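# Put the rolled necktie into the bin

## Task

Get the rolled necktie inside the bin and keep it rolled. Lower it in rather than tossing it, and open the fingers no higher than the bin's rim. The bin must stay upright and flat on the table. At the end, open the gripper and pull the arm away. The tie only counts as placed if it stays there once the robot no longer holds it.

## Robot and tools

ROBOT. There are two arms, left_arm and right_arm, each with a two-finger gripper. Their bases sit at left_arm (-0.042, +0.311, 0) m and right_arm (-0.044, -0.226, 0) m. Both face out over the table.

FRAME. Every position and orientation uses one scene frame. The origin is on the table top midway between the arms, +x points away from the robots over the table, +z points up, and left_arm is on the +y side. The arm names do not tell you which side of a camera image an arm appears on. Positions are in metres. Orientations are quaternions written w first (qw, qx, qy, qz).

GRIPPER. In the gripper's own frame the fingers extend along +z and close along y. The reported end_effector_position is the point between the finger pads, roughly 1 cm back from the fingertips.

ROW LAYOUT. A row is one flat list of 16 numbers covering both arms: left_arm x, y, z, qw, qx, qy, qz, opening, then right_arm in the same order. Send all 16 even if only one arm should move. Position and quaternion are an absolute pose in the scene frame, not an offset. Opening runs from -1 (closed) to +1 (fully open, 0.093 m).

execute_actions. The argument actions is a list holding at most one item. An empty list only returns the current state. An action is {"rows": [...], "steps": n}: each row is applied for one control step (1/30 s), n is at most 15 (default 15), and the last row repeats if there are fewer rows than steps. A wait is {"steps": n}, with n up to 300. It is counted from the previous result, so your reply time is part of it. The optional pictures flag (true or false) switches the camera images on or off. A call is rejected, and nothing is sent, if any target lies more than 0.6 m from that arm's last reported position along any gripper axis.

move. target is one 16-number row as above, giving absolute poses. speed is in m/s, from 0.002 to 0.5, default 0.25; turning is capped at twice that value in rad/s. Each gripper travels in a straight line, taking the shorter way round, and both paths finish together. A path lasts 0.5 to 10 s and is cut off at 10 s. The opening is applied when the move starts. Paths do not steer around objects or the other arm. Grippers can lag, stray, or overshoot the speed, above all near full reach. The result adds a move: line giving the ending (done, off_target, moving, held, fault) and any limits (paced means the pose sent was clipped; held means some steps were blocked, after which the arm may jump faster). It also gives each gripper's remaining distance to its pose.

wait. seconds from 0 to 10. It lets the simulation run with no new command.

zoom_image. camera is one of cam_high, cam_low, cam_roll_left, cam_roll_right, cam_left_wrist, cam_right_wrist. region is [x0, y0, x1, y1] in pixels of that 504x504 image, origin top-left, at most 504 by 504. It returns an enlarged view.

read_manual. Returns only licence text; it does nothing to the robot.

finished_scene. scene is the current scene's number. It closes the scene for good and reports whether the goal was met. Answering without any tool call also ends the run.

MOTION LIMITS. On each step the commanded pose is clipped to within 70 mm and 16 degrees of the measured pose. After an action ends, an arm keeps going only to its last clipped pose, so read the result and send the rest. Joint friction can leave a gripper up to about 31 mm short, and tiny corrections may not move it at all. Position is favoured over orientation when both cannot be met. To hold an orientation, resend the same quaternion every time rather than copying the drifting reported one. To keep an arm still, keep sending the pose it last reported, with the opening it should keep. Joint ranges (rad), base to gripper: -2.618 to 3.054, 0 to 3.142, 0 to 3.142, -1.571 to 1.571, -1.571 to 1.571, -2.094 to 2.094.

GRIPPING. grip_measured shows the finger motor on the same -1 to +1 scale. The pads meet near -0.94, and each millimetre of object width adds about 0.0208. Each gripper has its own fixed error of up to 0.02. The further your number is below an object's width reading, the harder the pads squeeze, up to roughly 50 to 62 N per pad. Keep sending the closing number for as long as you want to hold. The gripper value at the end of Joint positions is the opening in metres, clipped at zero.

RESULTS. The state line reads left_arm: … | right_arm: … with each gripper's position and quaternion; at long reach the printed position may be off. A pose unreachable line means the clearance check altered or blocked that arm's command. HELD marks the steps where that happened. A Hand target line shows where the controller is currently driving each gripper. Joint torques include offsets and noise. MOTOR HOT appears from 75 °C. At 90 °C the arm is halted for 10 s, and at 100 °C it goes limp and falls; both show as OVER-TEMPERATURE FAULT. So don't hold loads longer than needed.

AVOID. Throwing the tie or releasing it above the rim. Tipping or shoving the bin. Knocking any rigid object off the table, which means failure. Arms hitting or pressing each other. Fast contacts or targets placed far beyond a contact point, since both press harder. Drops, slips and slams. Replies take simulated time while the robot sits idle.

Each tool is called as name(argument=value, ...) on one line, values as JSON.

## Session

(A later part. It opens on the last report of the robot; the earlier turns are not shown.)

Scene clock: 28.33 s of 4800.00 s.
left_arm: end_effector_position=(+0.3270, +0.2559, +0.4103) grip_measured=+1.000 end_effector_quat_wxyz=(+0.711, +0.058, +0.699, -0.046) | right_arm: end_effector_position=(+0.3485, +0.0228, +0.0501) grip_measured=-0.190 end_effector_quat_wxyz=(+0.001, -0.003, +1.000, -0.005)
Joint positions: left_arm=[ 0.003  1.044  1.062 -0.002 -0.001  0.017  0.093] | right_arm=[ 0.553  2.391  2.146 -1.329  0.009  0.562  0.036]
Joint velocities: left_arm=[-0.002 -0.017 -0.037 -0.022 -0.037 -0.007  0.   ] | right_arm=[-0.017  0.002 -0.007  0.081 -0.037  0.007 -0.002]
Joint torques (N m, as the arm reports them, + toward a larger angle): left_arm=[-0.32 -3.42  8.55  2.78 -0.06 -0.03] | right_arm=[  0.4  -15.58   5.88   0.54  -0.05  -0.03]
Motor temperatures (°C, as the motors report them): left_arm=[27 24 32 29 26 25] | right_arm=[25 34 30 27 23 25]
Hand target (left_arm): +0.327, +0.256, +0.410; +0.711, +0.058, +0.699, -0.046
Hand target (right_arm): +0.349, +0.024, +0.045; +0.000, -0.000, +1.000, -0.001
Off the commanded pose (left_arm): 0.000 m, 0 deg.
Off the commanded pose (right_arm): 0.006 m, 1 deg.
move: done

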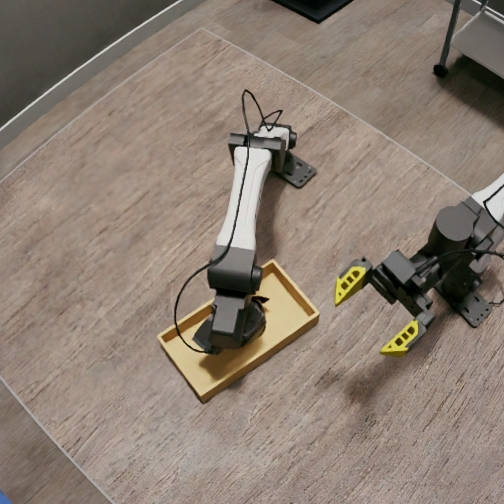

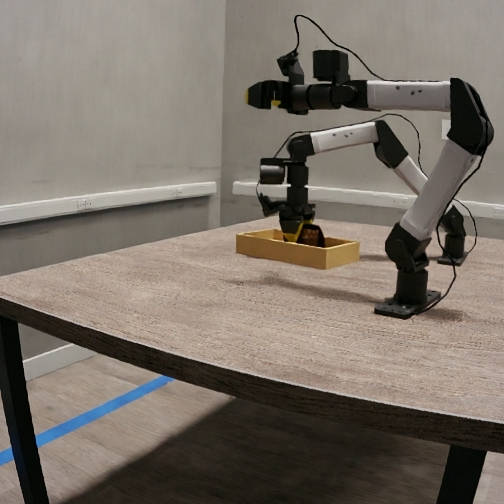

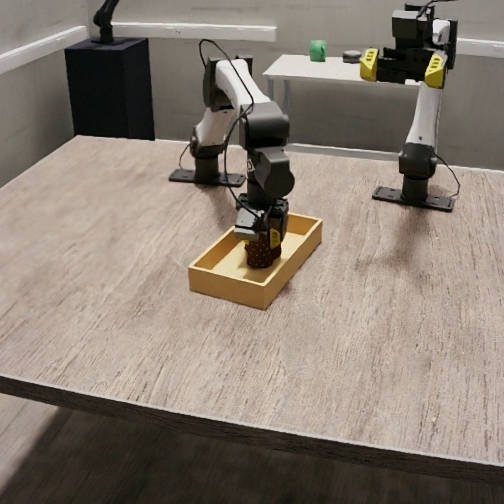

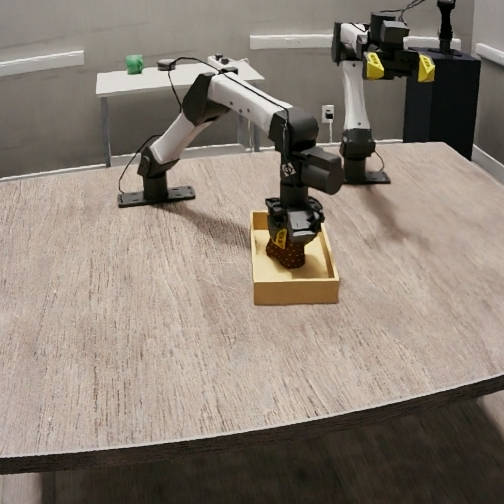

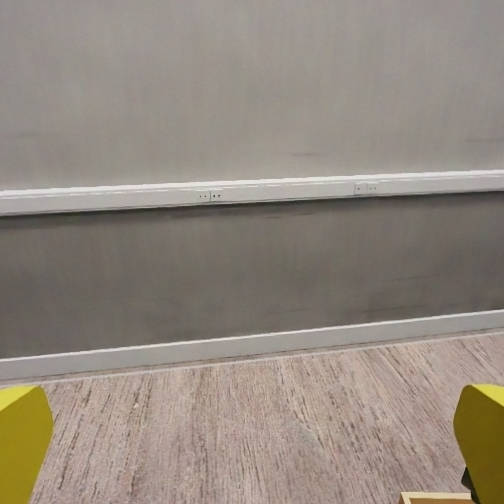

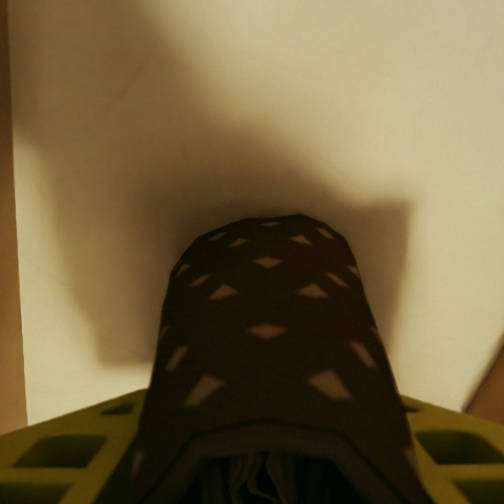

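move(target=[0.327,0.256,0.41,0.711,0.058,0.699,-0.046,1,0.35,0.025,0.045,0,0,1,0,0.8])

move(target=[0.327,0.256,0.41,0.711,0.058,0.699,-0.046,1,0.35,0.025,0.14,0,0,1,0,0.8], speed=0.12)

move(target=[0.327,0.256,0.41,0.711,0.058,0.699,-0.046,1,0.3,-0.15,0.18,0,0,1,0,1])

Scene clock: 31.03 s of 4800.00 s.
left_arm: end_effector_position=(+0.3270, +0.2559, +0.4103) grip_measured=+1.000 end_effector_quat_wxyz=(+0.711, +0.058, +0.699, -0.046) | right_arm: end_effector_position=(+0.3488, +0.0230, +0.0501) grip_measured=+0.797 end_effector_quat_wxyz=(+0.002, -0.003, +1.000, -0.004)
Joint positions: left_arm=[ 0.003  1.044  1.062 -0.002 -0.001  0.017  0.093] | right_arm=[ 0.553  2.391  2.146 -1.328  0.009  0.562  0.083]
Joint velocities: left_arm=[-0.012  0.007 -0.007  0.051 -0.007  0.066  0.   ] | right_arm=[ 0.002 -0.012  0.012  0.007  0.007  0.051  0.001]
Joint torques (N m, as the arm reports them, + toward a larger angle): left_arm=[-0.3  -3.44  8.54  2.79 -0.05 -0.03] | right_arm=[  0.46 -15.1    6.82   0.5   -0.14  -0.12]
Motor temperatures (°C, as the motors report them): left_arm=[27 24 32 30 26 25] | right_arm=[25 35 30 27 23 25]
Hand target (left_arm): +0.327, +0.256, +0.410; +0.711, +0.058, +0.699, -0.046
Hand target (right_arm): +0.350, +0.025, +0.045; -0.000, -0.000, +1.000, -0.000
Off the commanded pose (left_arm): 0.000 m, 0 deg.
Off the commanded pose (right_arm): 0.006 m, 1 deg.
move: done

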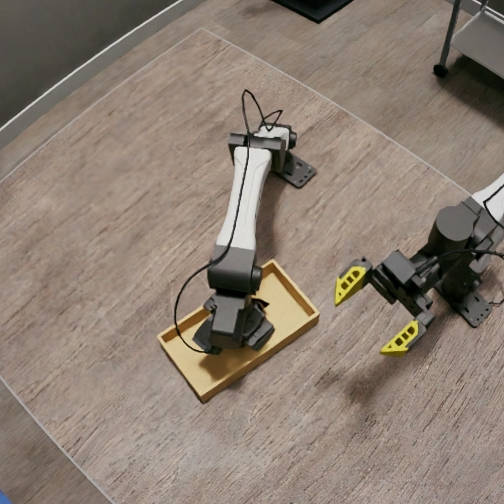

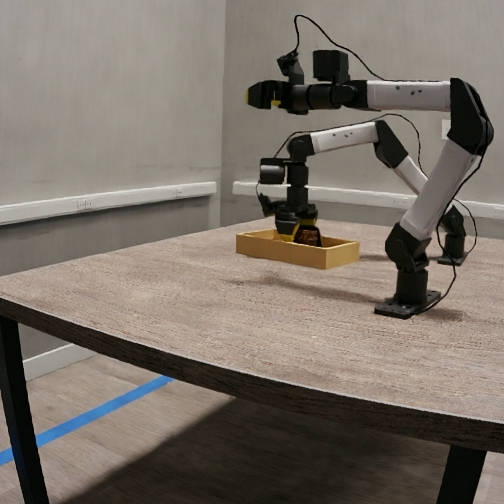

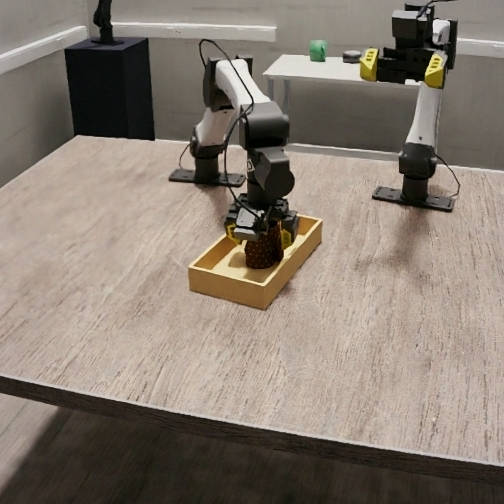

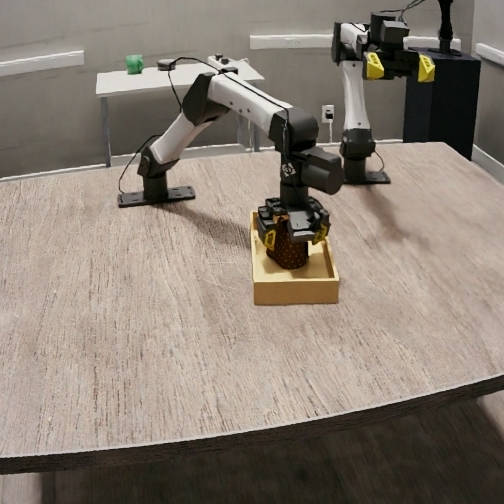

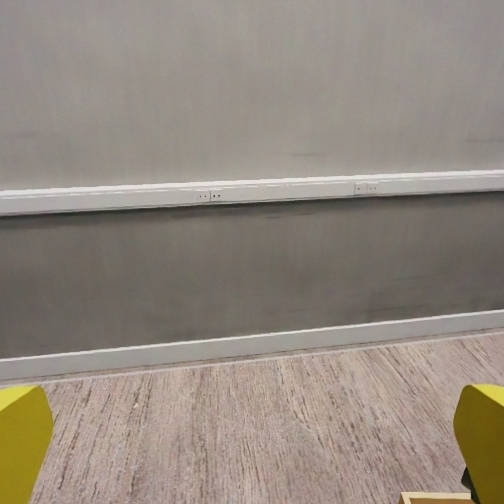

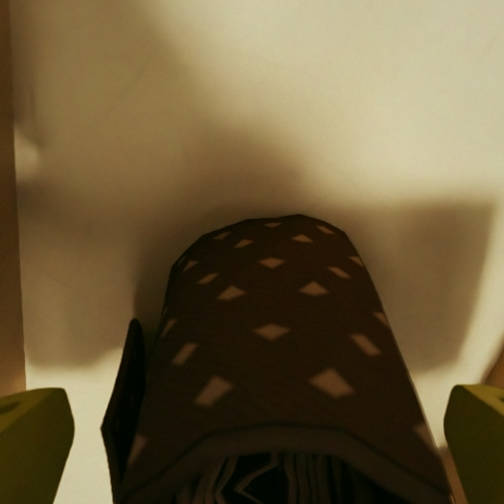

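Scene clock: 32.20 s of 4800.00 s.
left_arm: end_effector_position=(+0.3270, +0.2559, +0.4103) grip_measured=+1.000 end_effector_quat_wxyz=(+0.711, +0.058, +0.699, -0.046) | right_arm: end_effector_position=(+0.3519, +0.0250, +0.1312) grip_measured=+0.797 end_effector_quat_wxyz=(+0.035, -0.003, +0.999, +0.017)
Joint positions: left_arm=[ 0.003  1.044  1.062 -0.002 -0.001  0.017  0.093] | right_arm=[ 0.553  2.367  2.428 -1.553  0.009  0.562  0.083]
Joint velocities: left_arm=[ 0.007 -0.002 -0.007 -0.022 -0.051 -0.037  0.   ] | right_arm=[ 0.007  0.007  0.002 -0.037 -0.007 -0.037 -0.001]
Joint torques (N m, as the arm reports them, + toward a larger angle): left_arm=[-0.3  -3.42  8.53  2.78 -0.05 -0.03] | right_arm=[  0.29 -16.51   8.09   0.44  -0.14  -0.03]
Motor temperatures (°C, as the motors report them): left_arm=[27 24 32 30 26 25] | right_arm=[25 36 30 27 23 25]
Hand target (left_arm): +0.327, +0.256, +0.410; +0.711, +0.058, +0.699, -0.046
Hand target (right_arm): +0.351, +0.025, +0.140; +0.038, +0.000, +0.999, +0.024
Off the commanded pose (left_arm): 0.000 m, 0 deg.
Off the commanded pose (right_arm): 0.009 m, 5 deg.
joint sent to its limit (right arm) — the command would take joint 4 (wrist pitch) past its lower limit, so that joint was sent only as far as its limit.
move: off_target (right_arm)

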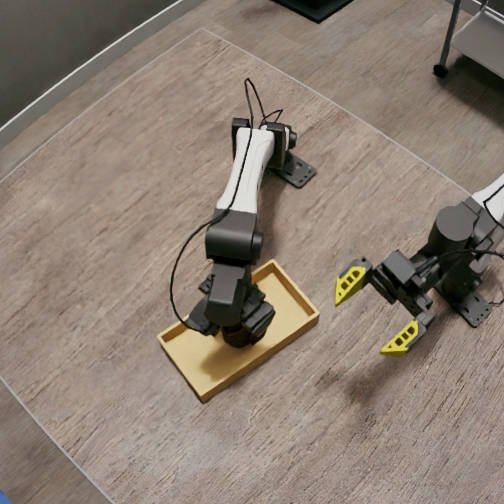

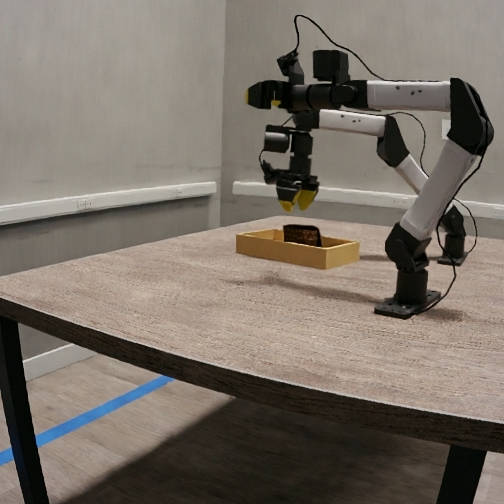

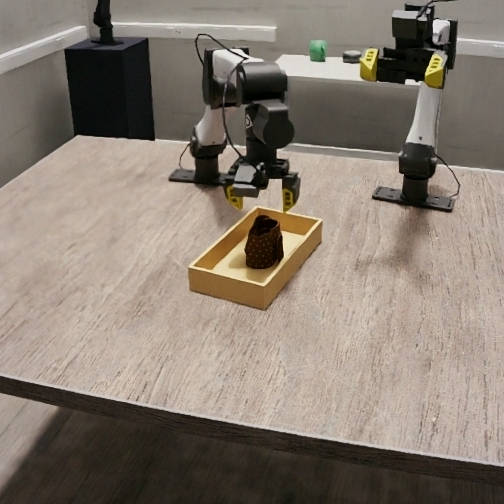

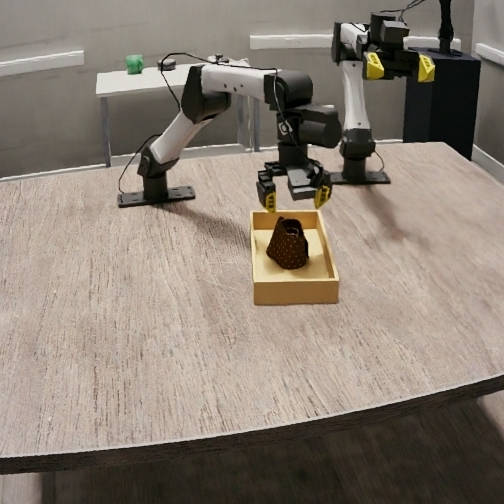

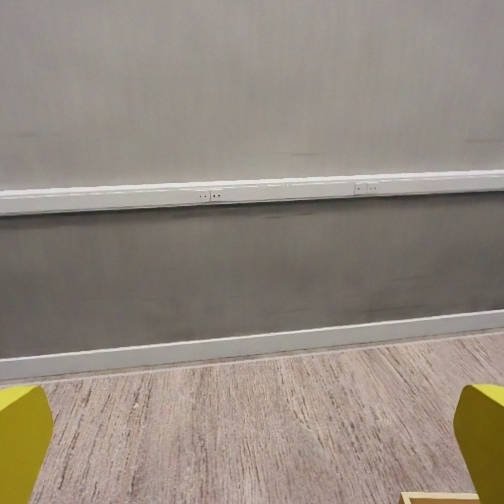

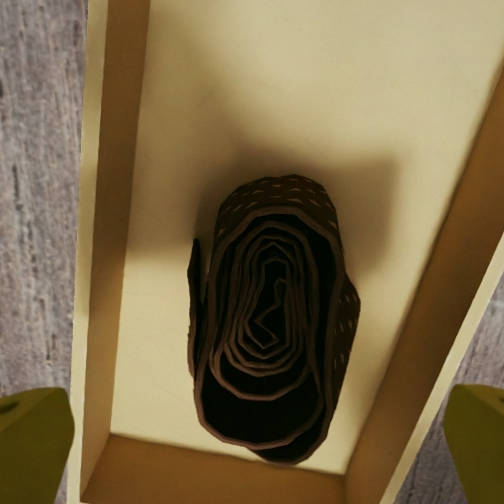

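Scene clock: 33.53 s of 4800.00 s.
left_arm: end_effector_position=(+0.3270, +0.2559, +0.4103) grip_measured=+1.000 end_effector_quat_wxyz=(+0.711, +0.058, +0.699, -0.046) | right_arm: end_effector_position=(+0.3095, -0.1496, +0.1824) grip_measured=+1.000 end_effector_quat_wxyz=(+0.014, +0.004, +1.000, +0.001)
Joint positions: left_arm=[ 0.003  1.044  1.062 -0.002 -0.001  0.017  0.093] | right_arm=[ 0.199  1.921  1.934 -1.556  0.004  0.221  0.093]
Joint velocities: left_arm=[ 0.002 -0.002  0.002  0.007 -0.022 -0.095  0.   ] | right_arm=[ 0.002 -0.012  0.002 -0.051 -0.007 -0.066  0.   ]
Joint torques (N m, as the arm reports them, + toward a larger angle): left_arm=[-0.29 -3.43  8.55  2.79 -0.05 -0.03] | right_arm=[  0.32 -12.13   5.22   0.32  -0.11  -0.19]
Motor temperatures (°C, as the motors report them): left_arm=[27 24 32 30 26 25] | right_arm=[25 36 30 27 23 25]
Hand target (left_arm): +0.327, +0.256, +0.410; +0.711, +0.058, +0.699, -0.046
Hand target (right_arm): +0.302, -0.150, +0.180; +0.001, -0.000, +1.000, +0.002
Off the commanded pose (left_arm): 0.000 m, 0 deg.
Off the commanded pose (right_arm): 0.010 m, 2 deg.
joint sent to its limit (right arm) — the command would take joint 4 (wrist pitch) past its lower limit, so that joint was sent only as far as its limit.
move: done

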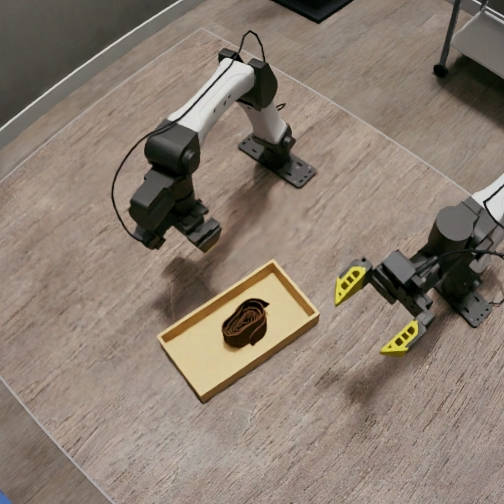

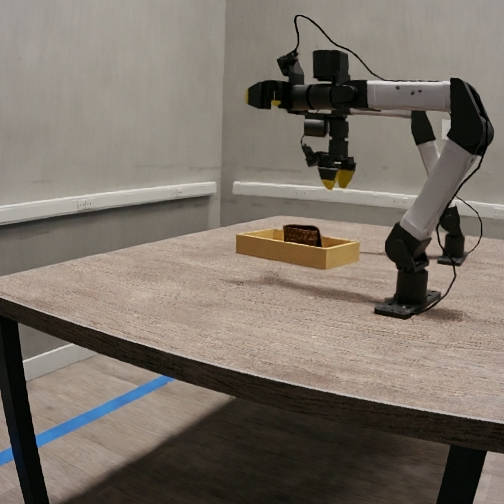

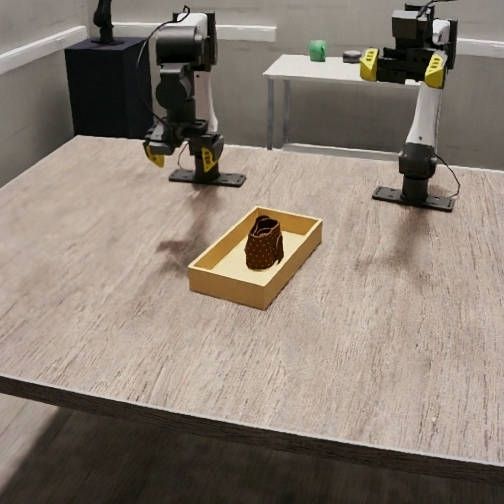

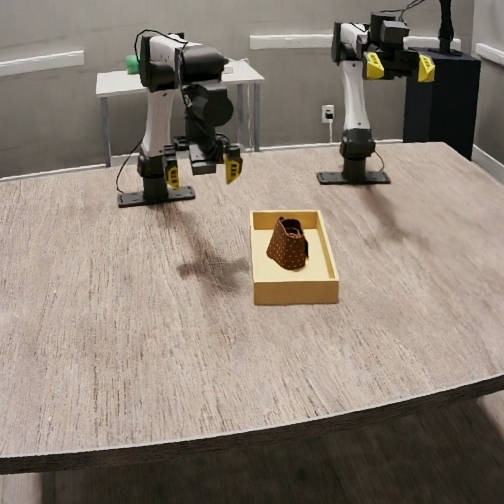

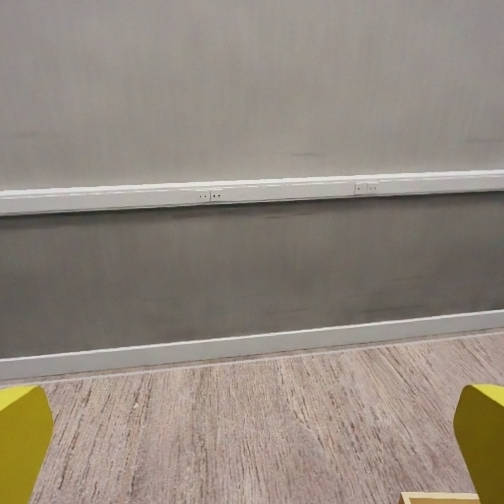

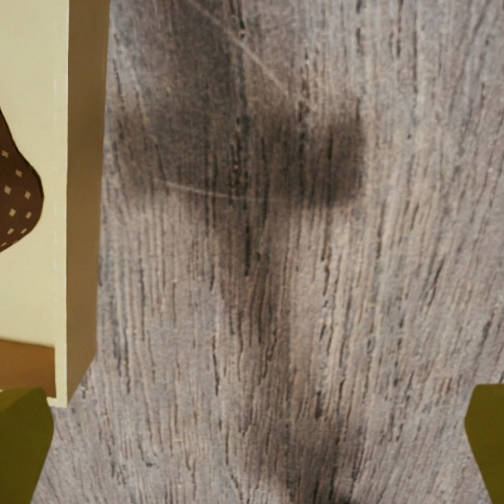

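finished_scene(scene=1)

The scene is finished: the task was done.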